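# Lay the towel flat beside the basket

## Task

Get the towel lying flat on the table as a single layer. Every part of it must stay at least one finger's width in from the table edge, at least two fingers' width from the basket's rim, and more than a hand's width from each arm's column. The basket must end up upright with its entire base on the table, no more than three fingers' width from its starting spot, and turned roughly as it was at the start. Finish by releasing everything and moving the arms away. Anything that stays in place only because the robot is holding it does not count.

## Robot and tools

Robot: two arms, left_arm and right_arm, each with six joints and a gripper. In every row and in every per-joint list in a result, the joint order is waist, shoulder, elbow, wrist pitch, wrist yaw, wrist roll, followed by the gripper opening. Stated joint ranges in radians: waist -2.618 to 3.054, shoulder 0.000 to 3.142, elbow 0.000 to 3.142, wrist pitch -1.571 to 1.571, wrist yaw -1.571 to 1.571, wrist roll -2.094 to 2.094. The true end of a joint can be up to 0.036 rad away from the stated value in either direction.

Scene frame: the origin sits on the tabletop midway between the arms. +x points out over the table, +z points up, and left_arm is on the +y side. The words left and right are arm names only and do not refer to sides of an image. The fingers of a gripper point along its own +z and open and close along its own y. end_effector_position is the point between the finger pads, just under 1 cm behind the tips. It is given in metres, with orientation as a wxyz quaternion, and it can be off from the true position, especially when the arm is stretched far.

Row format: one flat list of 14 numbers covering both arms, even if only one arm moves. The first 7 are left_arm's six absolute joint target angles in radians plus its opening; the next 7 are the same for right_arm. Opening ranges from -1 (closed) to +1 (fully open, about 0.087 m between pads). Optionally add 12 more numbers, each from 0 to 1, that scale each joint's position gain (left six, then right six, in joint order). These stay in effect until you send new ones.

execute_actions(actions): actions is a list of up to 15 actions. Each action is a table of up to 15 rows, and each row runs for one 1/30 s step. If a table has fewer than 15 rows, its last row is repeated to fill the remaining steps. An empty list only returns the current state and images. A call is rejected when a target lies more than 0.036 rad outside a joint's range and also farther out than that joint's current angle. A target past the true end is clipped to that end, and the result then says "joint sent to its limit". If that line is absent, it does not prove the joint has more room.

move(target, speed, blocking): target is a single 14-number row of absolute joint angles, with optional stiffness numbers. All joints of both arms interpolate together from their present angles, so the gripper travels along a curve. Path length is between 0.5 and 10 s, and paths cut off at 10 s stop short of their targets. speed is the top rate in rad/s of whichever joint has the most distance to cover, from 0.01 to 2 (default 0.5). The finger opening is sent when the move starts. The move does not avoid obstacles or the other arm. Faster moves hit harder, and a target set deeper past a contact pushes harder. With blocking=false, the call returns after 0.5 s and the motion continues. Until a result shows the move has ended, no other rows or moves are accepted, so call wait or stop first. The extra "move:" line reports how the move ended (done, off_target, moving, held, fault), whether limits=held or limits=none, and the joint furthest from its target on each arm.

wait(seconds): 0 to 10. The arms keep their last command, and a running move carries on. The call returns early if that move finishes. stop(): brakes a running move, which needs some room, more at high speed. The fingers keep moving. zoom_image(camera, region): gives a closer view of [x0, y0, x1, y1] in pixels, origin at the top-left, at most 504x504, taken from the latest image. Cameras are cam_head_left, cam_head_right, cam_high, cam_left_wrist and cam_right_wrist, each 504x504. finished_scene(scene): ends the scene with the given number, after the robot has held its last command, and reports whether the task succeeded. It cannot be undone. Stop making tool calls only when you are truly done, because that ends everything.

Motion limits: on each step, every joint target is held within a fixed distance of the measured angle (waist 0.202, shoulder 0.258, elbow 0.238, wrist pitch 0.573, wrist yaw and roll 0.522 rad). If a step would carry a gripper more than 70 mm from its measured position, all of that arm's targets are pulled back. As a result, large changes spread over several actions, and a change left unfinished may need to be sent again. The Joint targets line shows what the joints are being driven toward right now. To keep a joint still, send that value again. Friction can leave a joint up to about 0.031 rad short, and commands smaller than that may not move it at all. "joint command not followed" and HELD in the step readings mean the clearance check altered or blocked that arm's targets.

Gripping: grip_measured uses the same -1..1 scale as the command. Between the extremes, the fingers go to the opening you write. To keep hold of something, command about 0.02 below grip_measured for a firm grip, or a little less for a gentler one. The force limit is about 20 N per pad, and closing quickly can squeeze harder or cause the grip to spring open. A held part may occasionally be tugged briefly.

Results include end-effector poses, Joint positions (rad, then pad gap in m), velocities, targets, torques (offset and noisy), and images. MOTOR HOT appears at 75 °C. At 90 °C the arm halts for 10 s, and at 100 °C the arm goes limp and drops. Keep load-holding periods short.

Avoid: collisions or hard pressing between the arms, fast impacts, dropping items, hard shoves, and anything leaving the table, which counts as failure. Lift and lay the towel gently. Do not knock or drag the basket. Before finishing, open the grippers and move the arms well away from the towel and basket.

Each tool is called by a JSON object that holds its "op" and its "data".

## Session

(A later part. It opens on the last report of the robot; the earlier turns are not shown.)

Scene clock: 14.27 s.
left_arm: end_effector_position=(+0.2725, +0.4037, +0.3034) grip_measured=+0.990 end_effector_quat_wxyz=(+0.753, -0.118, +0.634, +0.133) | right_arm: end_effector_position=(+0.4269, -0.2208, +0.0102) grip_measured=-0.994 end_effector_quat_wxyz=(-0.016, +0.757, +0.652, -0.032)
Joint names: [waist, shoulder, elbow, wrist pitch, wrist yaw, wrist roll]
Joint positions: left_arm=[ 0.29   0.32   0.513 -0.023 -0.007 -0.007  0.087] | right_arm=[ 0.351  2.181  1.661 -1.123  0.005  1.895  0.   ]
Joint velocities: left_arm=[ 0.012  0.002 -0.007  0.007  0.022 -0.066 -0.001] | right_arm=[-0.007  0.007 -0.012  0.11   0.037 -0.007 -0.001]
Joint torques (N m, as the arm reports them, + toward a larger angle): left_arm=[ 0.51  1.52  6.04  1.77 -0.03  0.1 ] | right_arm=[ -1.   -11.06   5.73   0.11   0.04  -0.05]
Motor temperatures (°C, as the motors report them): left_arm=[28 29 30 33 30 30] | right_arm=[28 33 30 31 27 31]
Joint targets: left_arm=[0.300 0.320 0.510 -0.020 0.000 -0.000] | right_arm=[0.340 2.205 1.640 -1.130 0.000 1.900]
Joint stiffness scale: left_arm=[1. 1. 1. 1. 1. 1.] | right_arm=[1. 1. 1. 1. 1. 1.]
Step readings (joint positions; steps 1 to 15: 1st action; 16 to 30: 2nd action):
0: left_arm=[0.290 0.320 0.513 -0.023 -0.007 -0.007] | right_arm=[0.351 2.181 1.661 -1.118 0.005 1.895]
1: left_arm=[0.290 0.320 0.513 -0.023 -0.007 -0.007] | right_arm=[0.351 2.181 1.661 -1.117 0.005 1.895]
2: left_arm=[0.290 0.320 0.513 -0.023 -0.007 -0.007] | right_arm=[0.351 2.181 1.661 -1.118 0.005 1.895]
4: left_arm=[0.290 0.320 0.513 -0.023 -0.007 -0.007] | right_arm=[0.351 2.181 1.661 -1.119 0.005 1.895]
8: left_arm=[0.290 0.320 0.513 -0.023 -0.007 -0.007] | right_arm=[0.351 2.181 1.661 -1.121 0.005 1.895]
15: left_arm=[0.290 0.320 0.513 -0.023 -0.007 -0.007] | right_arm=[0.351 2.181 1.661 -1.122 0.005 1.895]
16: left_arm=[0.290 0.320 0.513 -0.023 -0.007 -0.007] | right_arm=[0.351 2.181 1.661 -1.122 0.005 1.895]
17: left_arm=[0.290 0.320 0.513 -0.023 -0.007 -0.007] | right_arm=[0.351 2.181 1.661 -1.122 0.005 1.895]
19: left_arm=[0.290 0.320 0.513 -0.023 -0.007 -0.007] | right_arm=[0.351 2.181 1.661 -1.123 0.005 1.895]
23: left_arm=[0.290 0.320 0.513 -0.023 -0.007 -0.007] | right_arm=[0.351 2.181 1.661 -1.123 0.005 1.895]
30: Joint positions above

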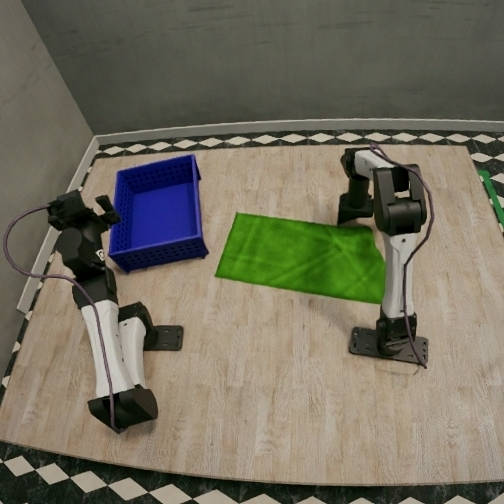

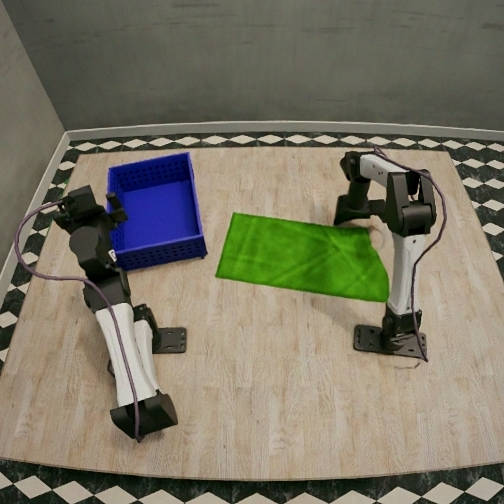

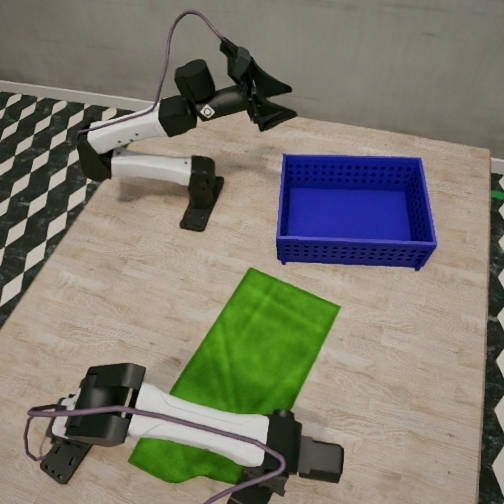

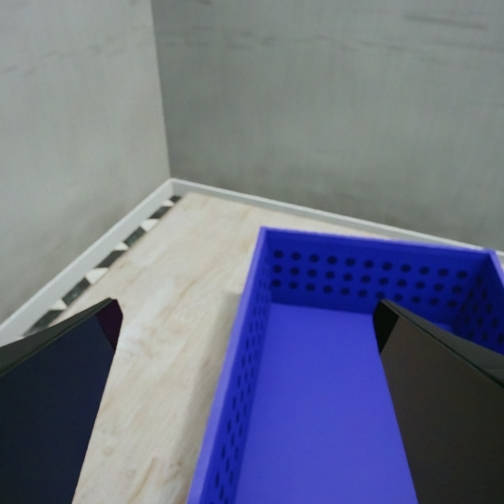

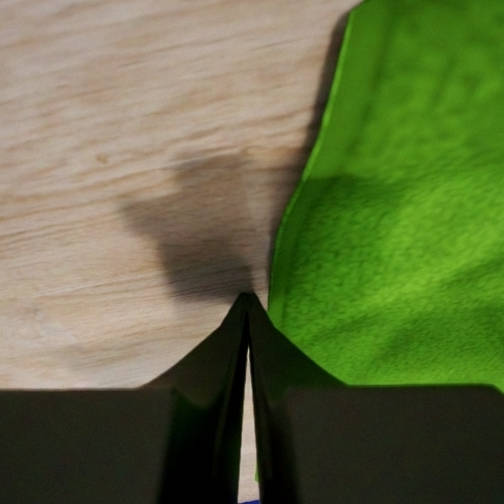

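{"op": "move", "data": {"target": [0.3,0.32,0.51,-0.02,0,0,1,0.34,2.05,1.64,-1.1,0,1.95,-1]}}

{"op": "move", "data": {"target": [0.3,0.32,0.51,-0.02,0,0,1,0.34,1.93,1.39,-0.93,0,1.95,0]}}

{"op": "move", "data": {"target": [0.3,0.32,0.51,-0.02,0,0,1,0.34,2.055,1.39,-0.93,0,1.95,0], "speed": 0.2}}

Scene clock: 16.00 s.
left_arm: end_effector_position=(+0.2725, +0.4037, +0.3034) grip_measured=+0.990 end_effector_quat_wxyz=(+0.753, -0.118, +0.634, +0.133) | right_arm: end_effector_position=(+0.4428, -0.2187, +0.0630) grip_measured=-0.994 end_effector_quat_wxyz=(+0.021, +0.772, +0.634, +0.032)
Joint names: [waist, shoulder, elbow, wrist pitch, wrist yaw, wrist roll]
Joint positions: left_arm=[ 0.29   0.32   0.513 -0.023 -0.007 -0.007  0.087] | right_arm=[ 0.351  2.048  1.661 -1.107  0.005  1.943  0.   ]
Joint velocities: left_arm=[ 0.002 -0.012  0.002  0.022 -0.007 -0.051 -0.   ] | right_arm=[ 0.002 -0.012 -0.022  0.037 -0.007  0.007  0.001]
Joint torques (N m, as the arm reports them, + toward a larger angle): left_arm=[ 0.54  1.59  5.94  1.76 -0.03  0.1 ] | right_arm=[ -1.   -12.34   6.14   0.64   0.04  -0.04]
Motor temperatures (°C, as the motors report them): left_arm=[28 29 30 34 30 30] | right_arm=[28 33 30 31 27 31]
Joint targets: left_arm=[0.300 0.320 0.510 -0.020 -0.000 0.000] | right_arm=[0.340 2.050 1.640 -1.100 -0.000 1.950]
Joint stiffness scale: left_arm=[1. 1. 1. 1. 1. 1.] | right_arm=[1. 1. 1. 1. 1. 1.]
move: off_target (right_arm); limits=none; left_arm: farthest joint: the waist, 0.010 radians from its target (0.010 radians at the start); right_arm: farthest joint: the elbow, 0.021 radians from its target (0.021 radians at the start)

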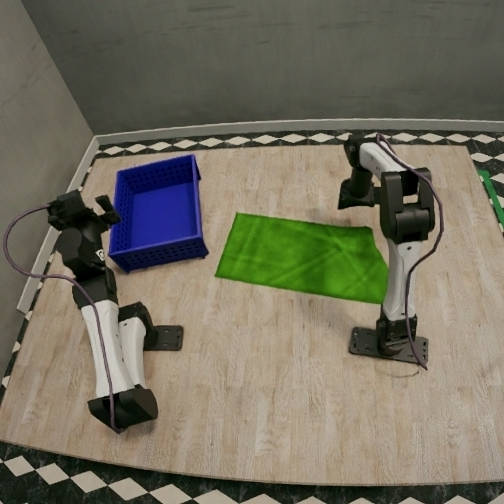

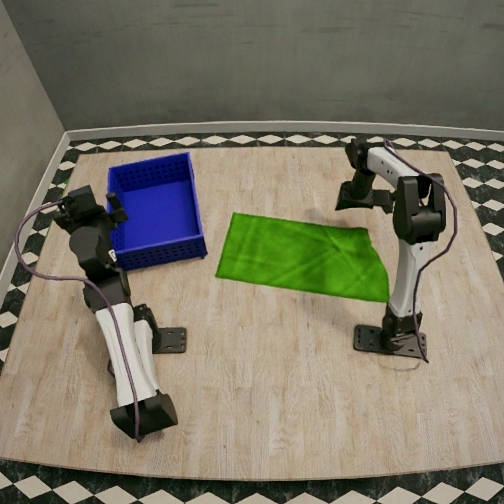

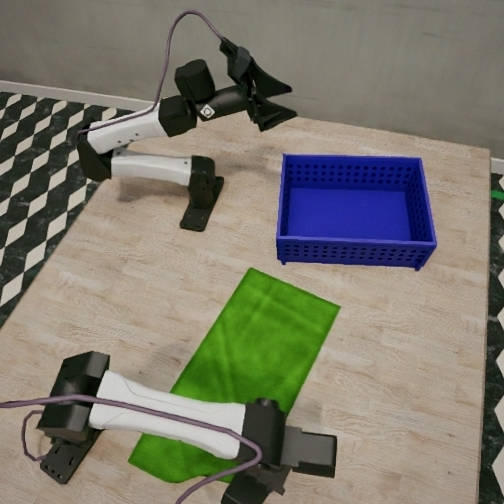

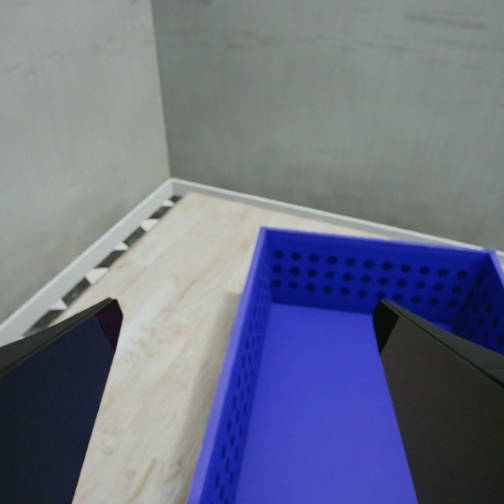

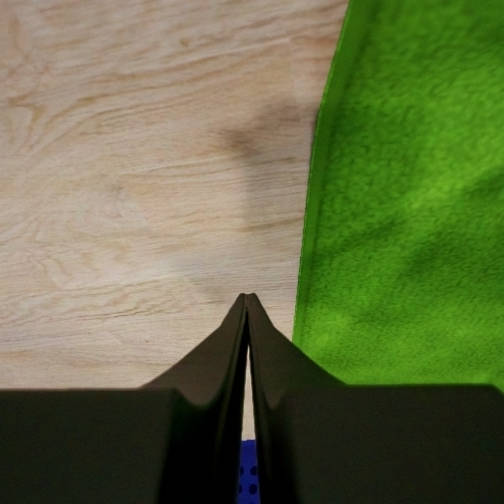

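Scene clock: 17.30 s.
left_arm: end_effector_position=(+0.2725, +0.4037, +0.3034) grip_measured=+0.990 end_effector_quat_wxyz=(+0.753, -0.118, +0.634, +0.133) | right_arm: end_effector_position=(+0.4160, -0.2235, +0.0396) grip_measured=+0.000 end_effector_quat_wxyz=(+0.027, +0.772, +0.633, +0.042)
Joint names: [waist, shoulder, elbow, wrist pitch, wrist yaw, wrist roll]
Joint positions: left_arm=[ 0.29   0.32   0.513 -0.023 -0.007 -0.007  0.087] | right_arm=[ 0.351  1.944  1.411 -0.938  0.005  1.943  0.044]
Joint velocities: left_arm=[-0.012  0.007 -0.017 -0.007 -0.007 -0.007 -0.001] | right_arm=[ 0.012 -0.002 -0.002 -0.051 -0.007  0.022 -0.   ]
Joint torques (N m, as the arm reports them, + toward a larger angle): left_arm=[ 0.54  1.58  5.91  1.76 -0.02  0.09] | right_arm=[ -1.02 -12.26   6.14   0.7    0.04  -0.03]
Motor temperatures (°C, as the motors report them): left_arm=[28 29 30 34 30 30] | right_arm=[28 33 30 31 27 31]
Joint targets: left_arm=[0.300 0.320 0.510 -0.020 -0.000 -0.000] | right_arm=[0.340 1.930 1.390 -0.930 -0.000 1.950]
Joint stiffness scale: left_arm=[1. 1. 1. 1. 1. 1.] | right_arm=[1. 1. 1. 1. 1. 1.]
move: off_target (right_arm); limits=none; left_arm: farthest joint: the waist, 0.010 radians from its target (0.010 radians at the start); right_arm: farthest joint: the elbow, 0.021 radians from its target (0.271 radians at the start)

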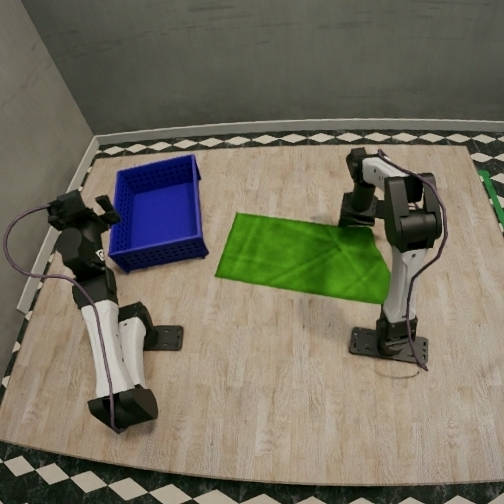

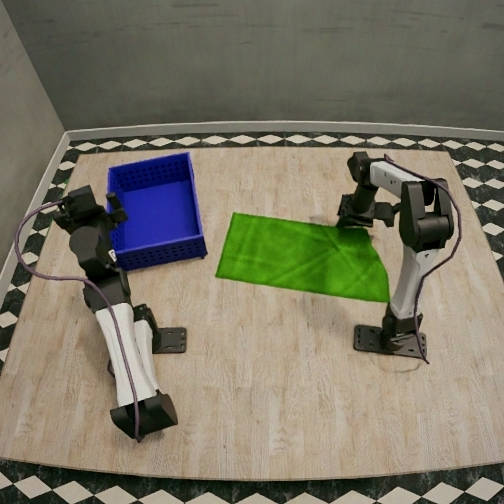

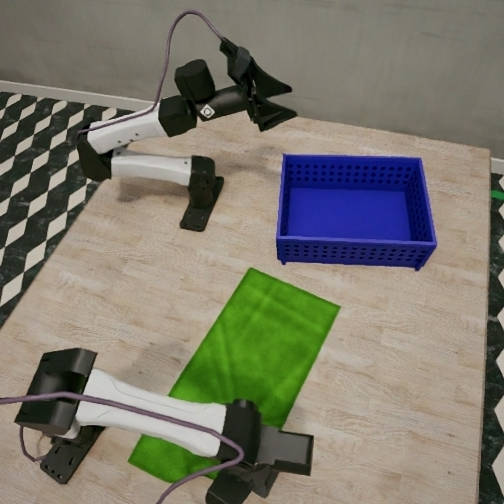

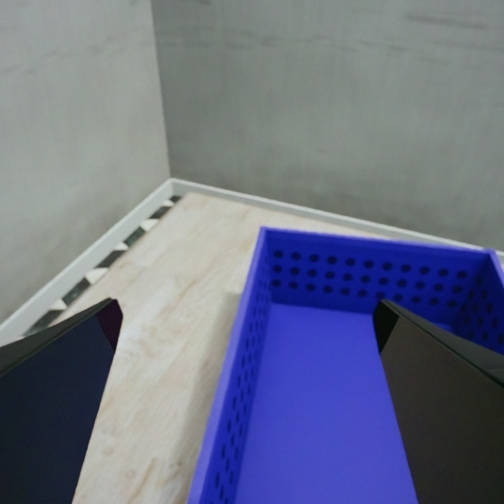

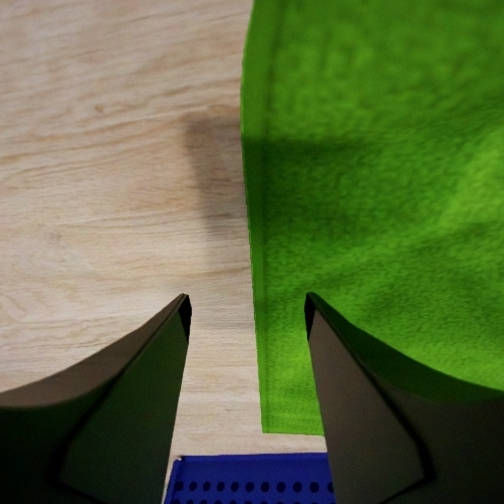

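Scene clock: 18.13 s.
left_arm: end_effector_position=(+0.2725, +0.4037, +0.3034) grip_measured=+0.990 end_effector_quat_wxyz=(+0.753, -0.118, +0.634, +0.133) | right_arm: end_effector_position=(+0.4090, -0.2245, +0.0091) grip_measured=+0.000 end_effector_quat_wxyz=(+0.005, +0.774, +0.633, +0.008)
Joint names: [waist, shoulder, elbow, wrist pitch, wrist yaw, wrist roll]
Joint positions: left_arm=[ 0.29   0.32   0.513 -0.023 -0.007 -0.007  0.087] | right_arm=[ 0.35   2.026  1.411 -0.937  0.001  1.944  0.044]
Joint velocities: left_arm=[ 0.007  0.022  0.007  0.051 -0.022 -0.007 -0.   ] | right_arm=[-0.007  0.007 -0.017 -0.007 -0.007  0.007 -0.001]
Joint torques (N m, as the arm reports them, + toward a larger angle): left_arm=[ 0.6   1.51  5.9   1.74 -0.04  0.08] | right_arm=[-0.86 -9.18  5.78  0.48  0.06 -0.04]
Motor temperatures (°C, as the motors report them): left_arm=[28 29 30 34 30 30] | right_arm=[28 34 30 31 27 31]
Joint targets: left_arm=[0.300 0.320 0.510 -0.020 -0.000 -0.000] | right_arm=[0.340 2.055 1.390 -0.930 -0.000 1.950]
Joint stiffness scale: left_arm=[1. 1. 1. 1. 1. 1.] | right_arm=[1. 1. 1. 1. 1. 1.]
move: off_target (right_arm); limits=none; left_arm: farthest joint: the waist, 0.010 radians from its target (0.010 radians at the start); right_arm: farthest joint: the shoulder, 0.029 radians from its target (0.111 radians at the start)

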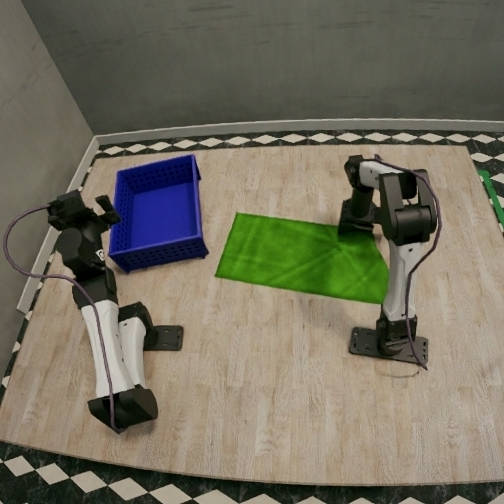

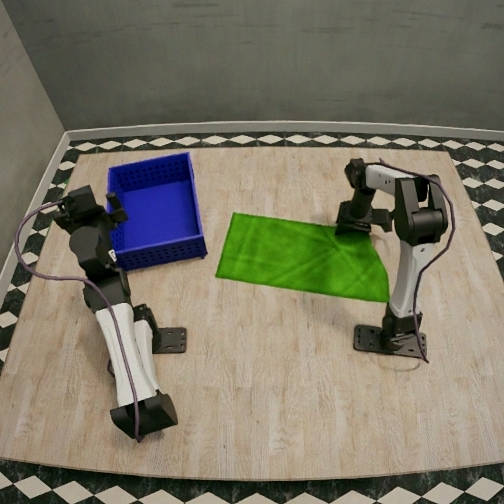

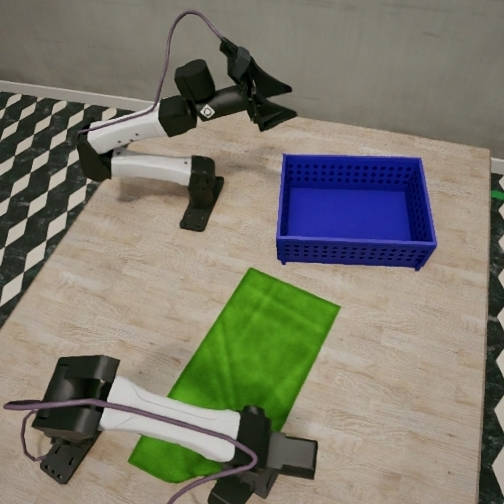

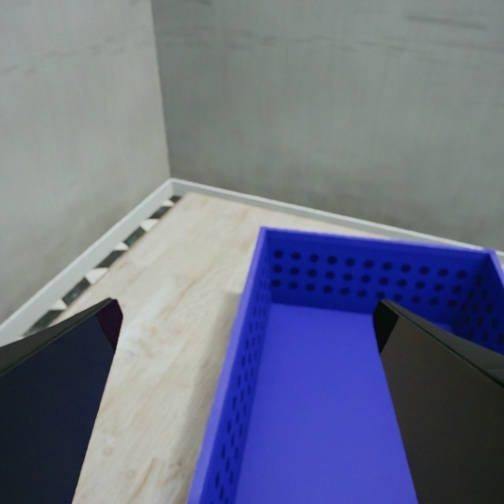

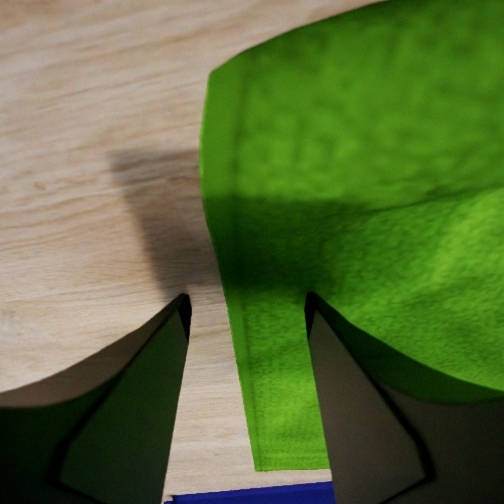

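{"op": "execute_actions", "data": {"actions": [[[0.3,0.32,0.51,-0.02,0,0,1,0.34,2.07,1.39,-0.93,0,1.95,-0.3]],[[0.3,0.32,0.51,-0.02,0,0,1,0.34,2.07,1.39,-0.93,0,1.95,-0.65]],[[0.3,0.32,0.51,-0.02,0,0,1,0.34,2.07,1.39,-0.93,0,1.95,-1]]]}}

Scene clock: 20.03 s.
left_arm: end_effector_position=(+0.2725, +0.4037, +0.3034) grip_measured=+0.990 end_effector_quat_wxyz=(+0.753, -0.118, +0.634, +0.133) | right_arm: end_effector_position=(+0.4078, -0.2225, +0.0095) grip_measured=-0.945 end_effector_quat_wxyz=(-0.001, +0.774, +0.633, +0.010)
Joint names: [waist, shoulder, elbow, wrist pitch, wrist yaw, wrist roll]
Joint positions: left_arm=[ 0.29   0.32   0.513 -0.023 -0.007 -0.007  0.087] | right_arm=[ 0.35   2.026  1.411 -0.94  -0.012  1.944  0.002]
Joint velocities: left_arm=[-0.002 -0.007 -0.012 -0.095  0.007 -0.007  0.   ] | right_arm=[-0.007  0.007  0.012 -0.051  0.037 -0.022  0.001]
Joint torques (N m, as the arm reports them, + toward a larger angle): left_arm=[ 0.58  1.51  5.97  1.74 -0.03  0.1 ] | right_arm=[-0.88 -7.92  5.75  0.54  0.2  -0.04]
Motor temperatures (°C, as the motors report them): left_arm=[28 29 30 34 30 30] | right_arm=[28 34 30 31 27 31]
Joint targets: left_arm=[0.300 0.320 0.510 -0.020 0.000 -0.000] | right_arm=[0.340 2.070 1.390 -0.930 0.000 1.950]
Joint stiffness scale: left_arm=[1. 1. 1. 1. 1. 1.] | right_arm=[1. 1. 1. 1. 1. 1.]
Step readings (joint positions; steps 1 to 15: 1st action; 16 to 30: 2nd action; 31 to 45: 3rd action):
0: left_arm=[0.290 0.320 0.513 -0.023 -0.007 -0.007] | right_arm=[0.350 2.026 1.411 -0.937 0.001 1.944]
1: left_arm=[0.290 0.320 0.513 -0.023 -0.007 -0.007] | right_arm=[0.350 2.026 1.411 -0.938 -0.001 1.944]
2: left_arm=[0.290 0.320 0.513 -0.023 -0.007 -0.007] | right_arm=[0.350 2.026 1.411 -0.941 -0.003 1.944]
4: left_arm=[0.290 0.320 0.513 -0.023 -0.007 -0.007] | right_arm=[0.350 2.026 1.411 -0.942 -0.005 1.944]
8: left_arm=[0.290 0.320 0.513 -0.023 -0.007 -0.007] | right_arm=[0.350 2.026 1.411 -0.943 -0.005 1.944]
15: left_arm=[0.290 0.320 0.513 -0.023 -0.007 -0.007] | right_arm=[0.350 2.026 1.411 -0.943 -0.005 1.944]
16: left_arm=[0.290 0.320 0.513 -0.023 -0.007 -0.007] | right_arm=[0.350 2.026 1.411 -0.943 -0.006 1.944]
17: left_arm=[0.290 0.320 0.513 -0.023 -0.007 -0.007] | right_arm=[0.350 2.026 1.411 -0.944 -0.007 1.944]
19: left_arm=[0.290 0.320 0.513 -0.023 -0.007 -0.007] | right_arm=[0.350 2.026 1.411 -0.943 -0.007 1.944]
23: left_arm=[0.290 0.320 0.513 -0.023 -0.007 -0.007] | right_arm=[0.350 2.026 1.411 -0.943 -0.008 1.944]
30: left_arm=[0.290 0.320 0.513 -0.023 -0.007 -0.007] | right_arm=[0.350 2.026 1.411 -0.943 -0.008 1.944]
31: left_arm=[0.290 0.320 0.513 -0.023 -0.007 -0.007] | right_arm=[0.350 2.026 1.411 -0.943 -0.009 1.944]
32: left_arm=[0.290 0.320 0.513 -0.023 -0.007 -0.007] | right_arm=[0.350 2.026 1.411 -0.941 -0.010 1.944]
34: left_arm=[0.290 0.320 0.513 -0.023 -0.007 -0.007] | right_arm=[0.350 2.026 1.411 -0.940 -0.012 1.944]
38: left_arm=[0.290 0.320 0.513 -0.023 -0.007 -0.007] | right_arm=[0.350 2.026 1.411 -0.940 -0.012 1.944]
45: Joint positions above

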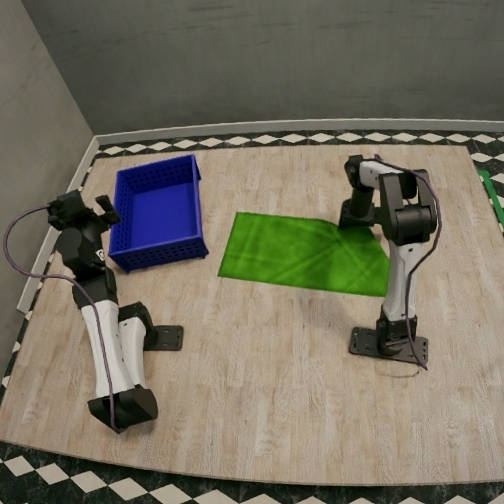

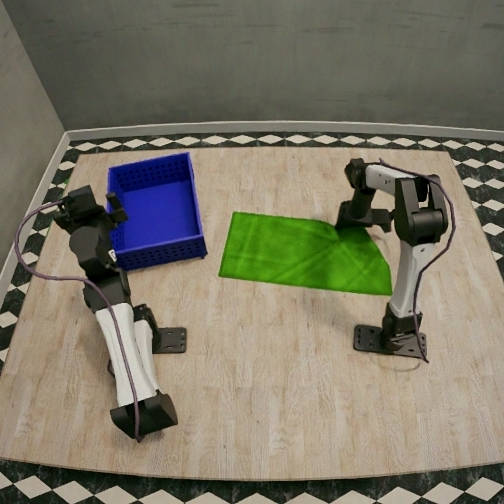

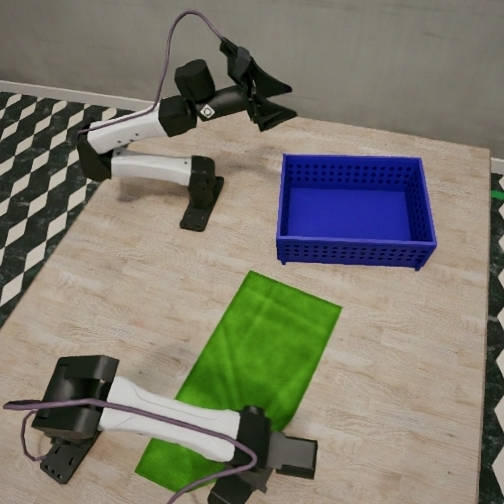

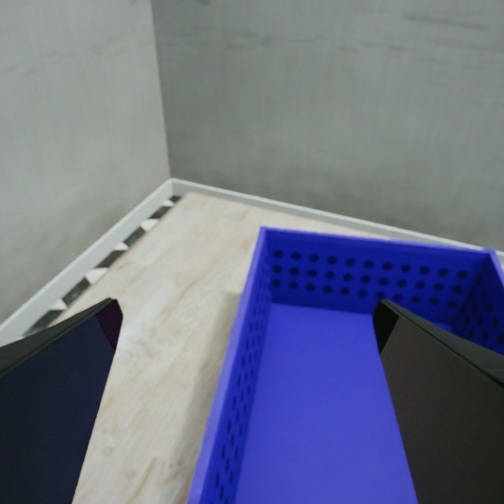

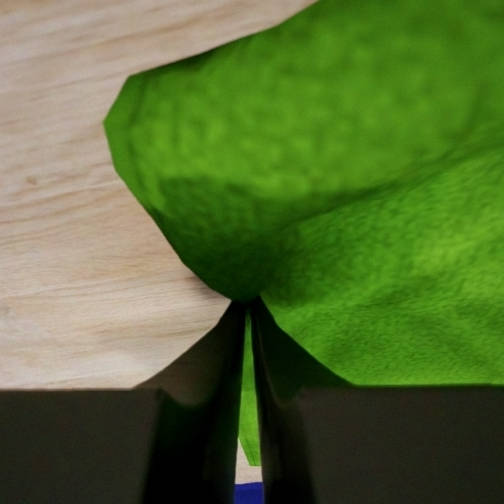

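{"op": "move", "data": {"target": [0.3,0.32,0.51,-0.02,0,0,1,0.25,1.86,1.72,-1.38,0,1.85,-1], "speed": 0.3}}

{"op": "zoom_image", "data": {"camera": "cam_head_left", "region": [200,130,480,370]}}

Scene clock: 22.70 s.
left_arm: end_effector_position=(+0.2725, +0.4037, +0.3034) grip_measured=+0.990 end_effector_quat_wxyz=(+0.753, -0.118, +0.634, +0.133) | right_arm: end_effector_position=(+0.3966, -0.2574, +0.1377) grip_measured=-0.964 end_effector_quat_wxyz=(+0.009, +0.774, +0.633, +0.018)
Joint names: [waist, shoulder, elbow, wrist pitch, wrist yaw, wrist roll]
Joint positions: left_arm=[ 0.29   0.32   0.513 -0.023 -0.007 -0.007  0.087] | right_arm=[ 0.262  1.868  1.709 -1.371 -0.005  1.856  0.002]
Joint velocities: left_arm=[-0.017  0.022 -0.017 -0.095  0.007  0.037  0.   ] | right_arm=[ 0.002 -0.002  0.007 -0.022  0.022  0.037 -0.001]
Joint torques (N m, as the arm reports them, + toward a larger angle): left_arm=[ 0.56  1.46  5.95  1.76 -0.03  0.09] | right_arm=[ -1.1  -11.     9.04   0.38   0.15  -0.16]
Motor temperatures (°C, as the motors report them): left_arm=[28 29 30 34 30 30] | right_arm=[28 34 31 31 27 31]
Joint targets: left_arm=[0.300 0.320 0.510 -0.020 0.000 -0.000] | right_arm=[0.250 1.860 1.720 -1.380 0.000 1.850]
Joint stiffness scale: left_arm=[1. 1. 1. 1. 1. 1.] | right_arm=[1. 1. 1. 1. 1. 1.]
move: done; limits=none; left_arm: farthest joint: the waist, 0.010 radians from its target (0.010 radians at the start); right_arm: farthest joint: the waist, 0.012 radians from its target (0.100 radians at the start)

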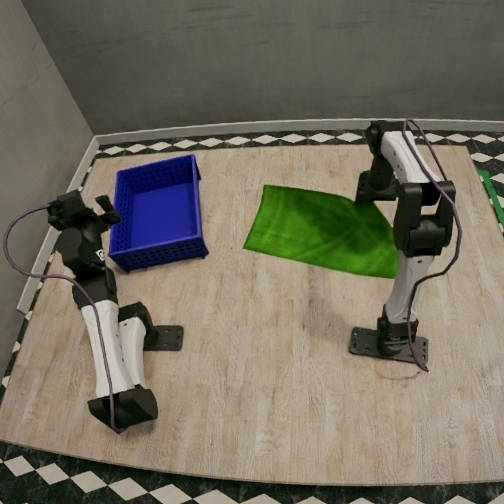

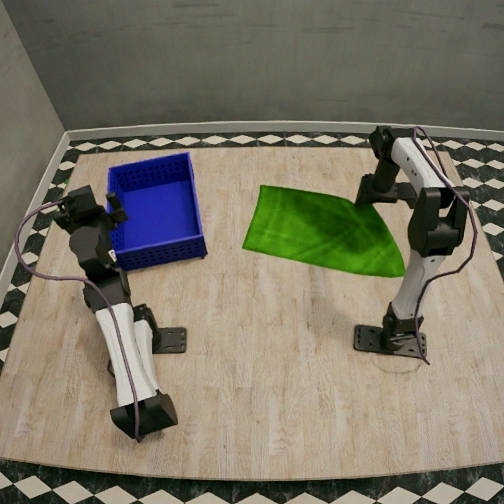

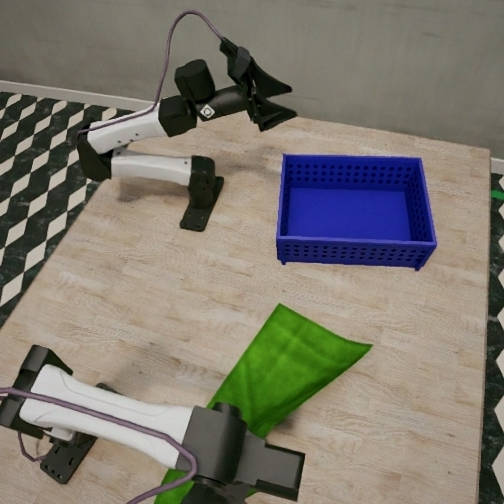

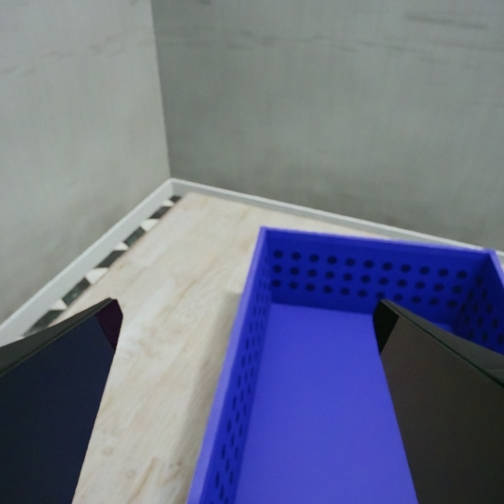

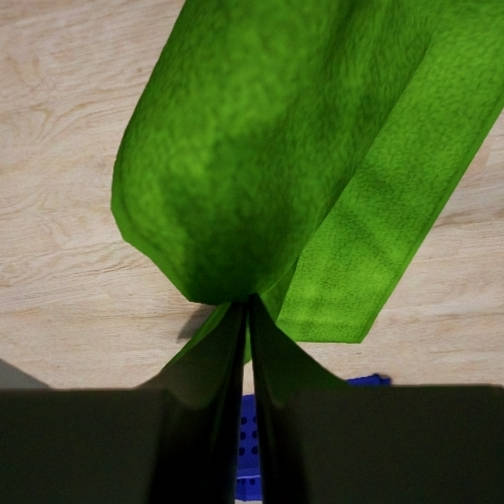

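Region (200, 130, 480, 370) of cam_head_left's 504x504 image, scaled by 1.800, with more detail than that image has; it fills the top 432 rows of this view, and the rest is white.

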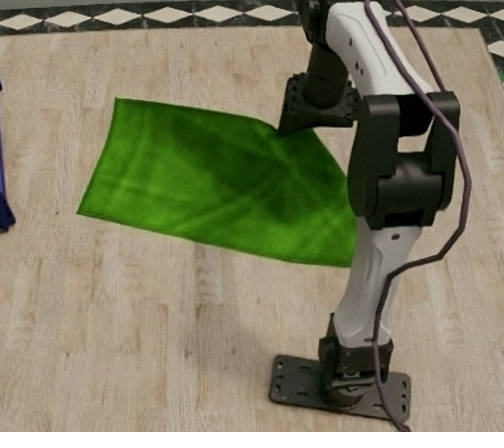

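{"op": "move", "data": {"target": [0.3,0.32,0.51,-0.02,0,0,1,0.38,2.19,1.8,-1.15,0,2.0,-1], "speed": 0.3}}

{"op": "move", "data": {"target": [0.3,0.32,0.51,-0.02,0,0,1,0.38,2.19,1.8,-1.15,0,2.0,-0.3]}}

{"op": "move", "data": {"target": [0.3,0.32,0.51,-0.02,0,0,1,0.1,1.75,1.8,-1.3,0,0.6,0], "speed": 1}}

Scene clock: 24.97 s.
left_arm: end_effector_position=(+0.2725, +0.4037, +0.3034) grip_measured=+0.990 end_effector_quat_wxyz=(+0.753, -0.118, +0.634, +0.133) | right_arm: end_effector_position=(+0.4566, -0.2069, +0.0453) grip_measured=-0.964 end_effector_quat_wxyz=(+0.003, +0.783, +0.622, +0.011)
Joint names: [waist, shoulder, elbow, wrist pitch, wrist yaw, wrist roll]
Joint positions: left_arm=[ 0.29   0.32   0.513 -0.023 -0.007 -0.007  0.087] | right_arm=[ 0.369  2.172  1.784 -1.161 -0.005  1.992  0.002]
Joint velocities: left_arm=[-0.022 -0.017 -0.012  0.007 -0.007  0.022  0.   ] | right_arm=[-0.007 -0.022  0.002 -0.037  0.095  0.037  0.001]
Joint torques (N m, as the arm reports them, + toward a larger angle): left_arm=[ 0.48  1.58  5.95  1.75 -0.02  0.11] | right_arm=[  0.73 -11.79   9.44   0.56   0.14  -0.02]
Motor temperatures (°C, as the motors report them): left_arm=[28 29 30 34 30 30] | right_arm=[28 35 31 31 27 31]
Joint targets: left_arm=[0.300 0.320 0.510 -0.020 0.000 0.000] | right_arm=[0.380 2.190 1.800 -1.150 -0.000 2.000]
Joint stiffness scale: left_arm=[1. 1. 1. 1. 1. 1.] | right_arm=[1. 1. 1. 1. 1. 1.]
move: done; limits=none; left_arm: farthest joint: the waist, 0.010 radians from its target (0.010 radians at the start); right_arm: farthest joint: the shoulder, 0.018 radians from its target (0.322 radians at the start)

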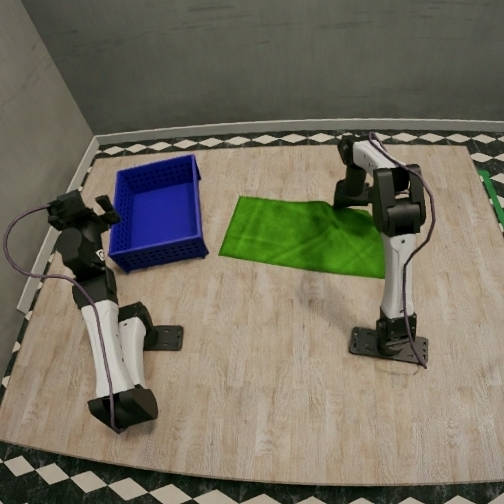

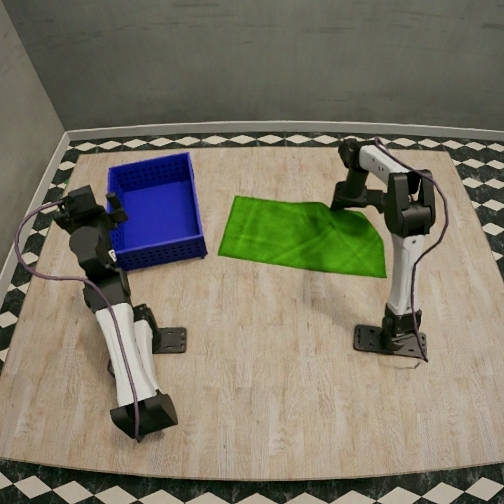

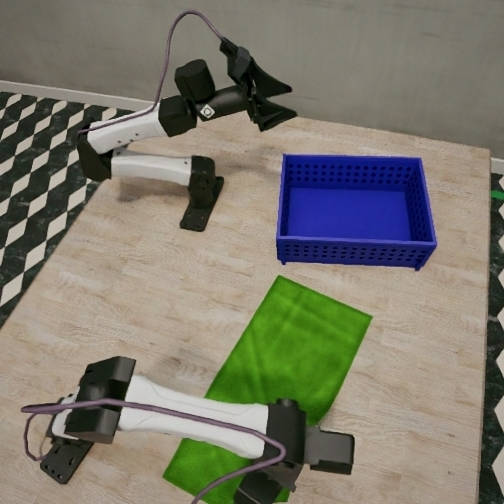

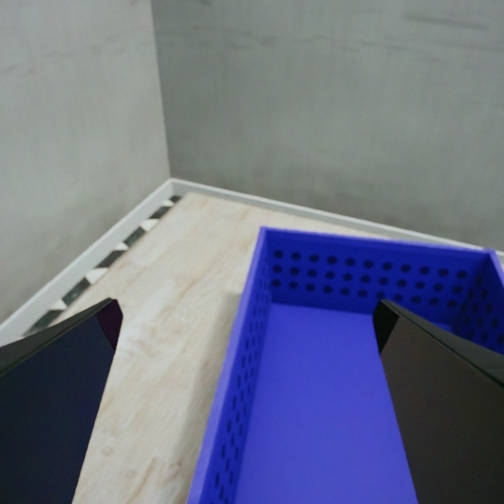

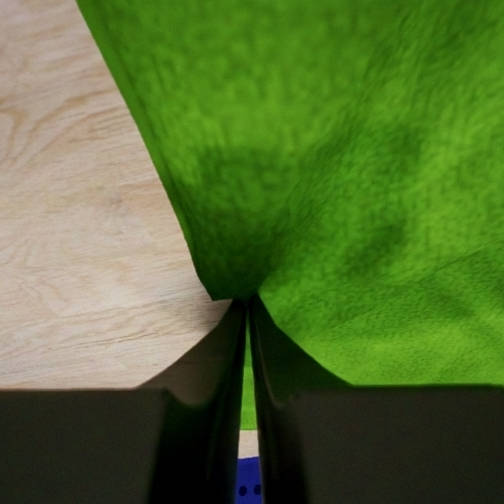

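Scene clock: 25.67 s.
left_arm: end_effector_position=(+0.2725, +0.4037, +0.3034) grip_measured=+0.990 end_effector_quat_wxyz=(+0.753, -0.118, +0.634, +0.133) | right_arm: end_effector_position=(+0.4573, -0.2068, +0.0453) grip_measured=-0.300 end_effector_quat_wxyz=(+0.003, +0.783, +0.622, +0.012)
Joint names: [waist, shoulder, elbow, wrist pitch, wrist yaw, wrist roll]
Joint positions: left_arm=[ 0.29   0.32   0.513 -0.023 -0.007 -0.007  0.087] | right_arm=[ 0.369  2.172  1.784 -1.158 -0.005  1.993  0.031]
Joint velocities: left_arm=[-0.002  0.002 -0.002  0.051  0.022 -0.066  0.001] | right_arm=[-0.012  0.002  0.002 -0.037 -0.007  0.007  0.001]
Joint torques (N m, as the arm reports them, + toward a larger angle): left_arm=[ 0.56  1.54  5.96  1.74 -0.03  0.09] | right_arm=[  0.71 -11.85   9.39   0.5    0.14  -0.05]
Motor temperatures (°C, as the motors report them): left_arm=[28 29 31 35 30 30] | right_arm=[28 35 31 31 27 31]
Joint targets: left_arm=[0.300 0.320 0.510 -0.020 -0.000 -0.000] | right_arm=[0.380 2.190 1.800 -1.150 0.000 2.000]
Joint stiffness scale: left_arm=[1. 1. 1. 1. 1. 1.] | right_arm=[1. 1. 1. 1. 1. 1.]
move: done; limits=none; left_arm: farthest joint: the waist, 0.010 radians from its target (0.010 radians at the start); right_arm: farthest joint: the shoulder, 0.018 radians from its target (0.018 radians at the start)

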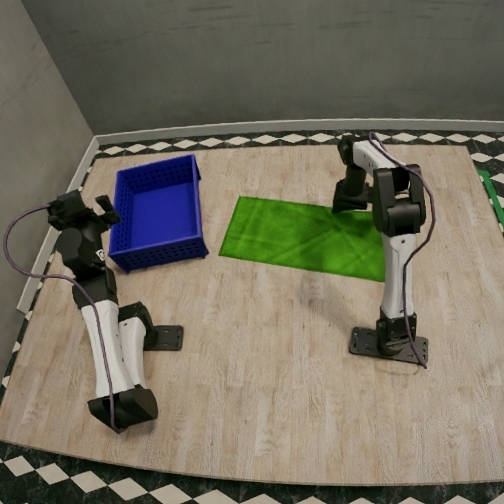

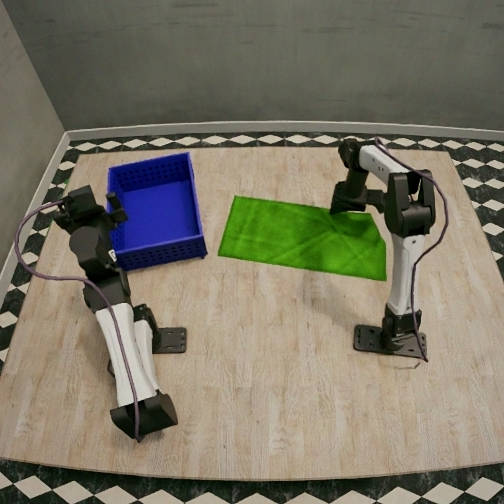

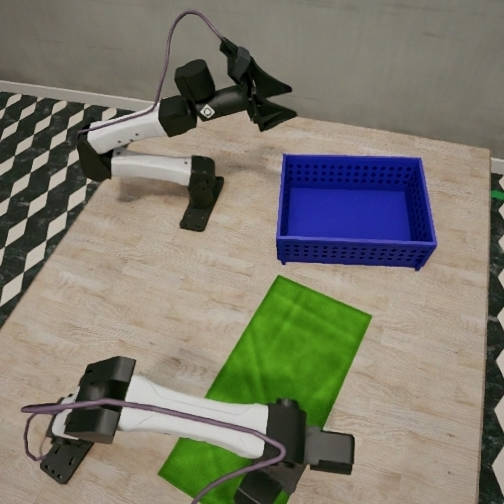

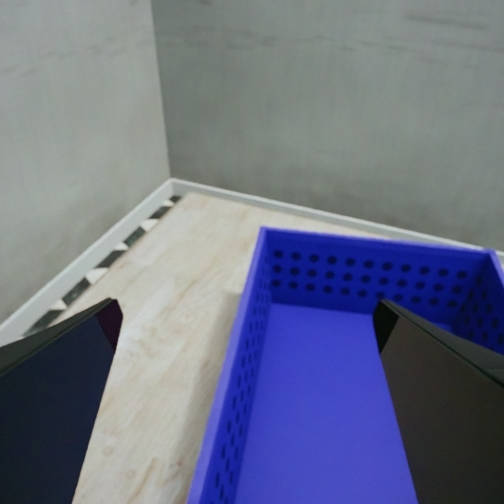

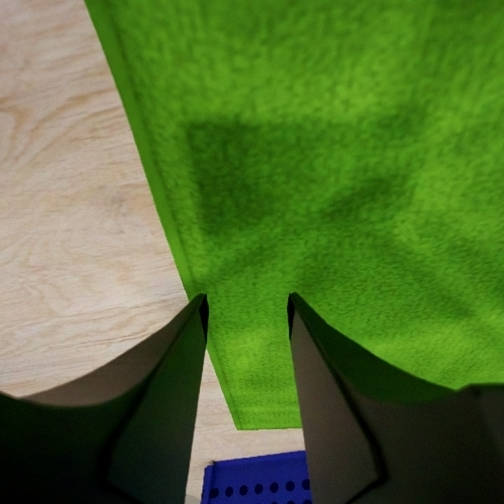

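Scene clock: 28.00 s.
left_arm: end_effector_position=(+0.2725, +0.4037, +0.3034) grip_measured=+0.990 end_effector_quat_wxyz=(+0.753, -0.118, +0.634, +0.133) | right_arm: end_effector_position=(+0.3880, -0.3285, +0.1926) grip_measured=+0.000 end_effector_quat_wxyz=(+0.150, +0.325, +0.933, +0.045)
Joint names: [waist, shoulder, elbow, wrist pitch, wrist yaw, wrist roll]
Joint positions: left_arm=[ 0.29   0.32   0.513 -0.023 -0.007 -0.007  0.087] | right_arm=[ 0.111  1.755  1.784 -1.285 -0.005  0.607  0.044]
Joint velocities: left_arm=[ 0.017  0.022 -0.012  0.007 -0.037  0.037 -0.002] | right_arm=[-0.002 -0.007 -0.012  0.051  0.037 -0.037 -0.001]
Joint torques (N m, as the arm reports them, + toward a larger angle): left_arm=[ 0.52  1.44  5.84  1.74 -0.02  0.09] | right_arm=[-0.99 -9.98  9.85  1.04  0.12 -0.14]
Motor temperatures (°C, as the motors report them): left_arm=[28 29 31 35 30 30] | right_arm=[28 35 32 31 27 31]
Joint targets: left_arm=[0.300 0.320 0.510 -0.020 0.000 0.000] | right_arm=[0.100 1.750 1.800 -1.300 -0.000 0.600]
Joint stiffness scale: left_arm=[1. 1. 1. 1. 1. 1.] | right_arm=[1. 1. 1. 1. 1. 1.]
move: done; limits=none; left_arm: farthest joint: the waist, 0.010 radians from its target (0.010 radians at the start); right_arm: farthest joint: the elbow, 0.016 radians from its target (0.016 radians at the start)

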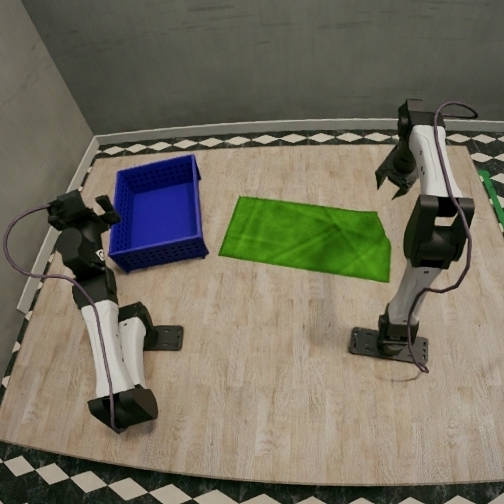

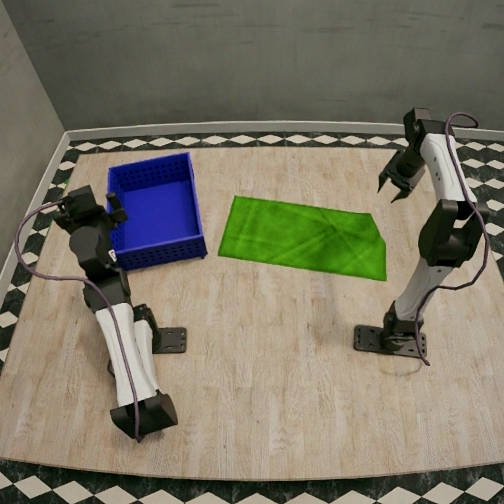

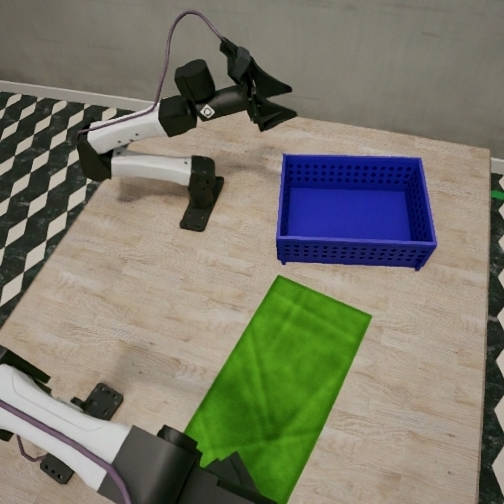

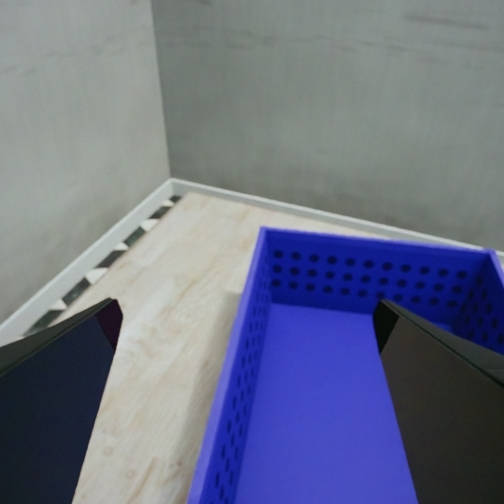

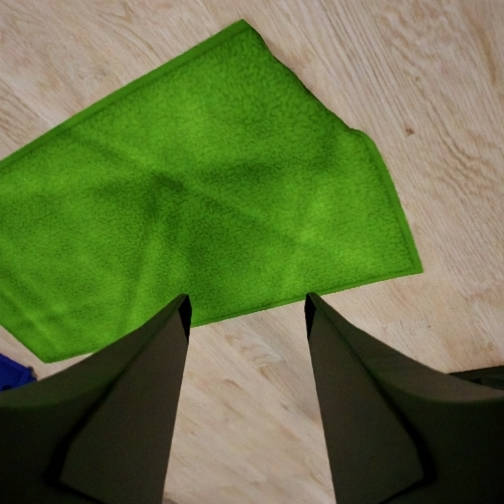

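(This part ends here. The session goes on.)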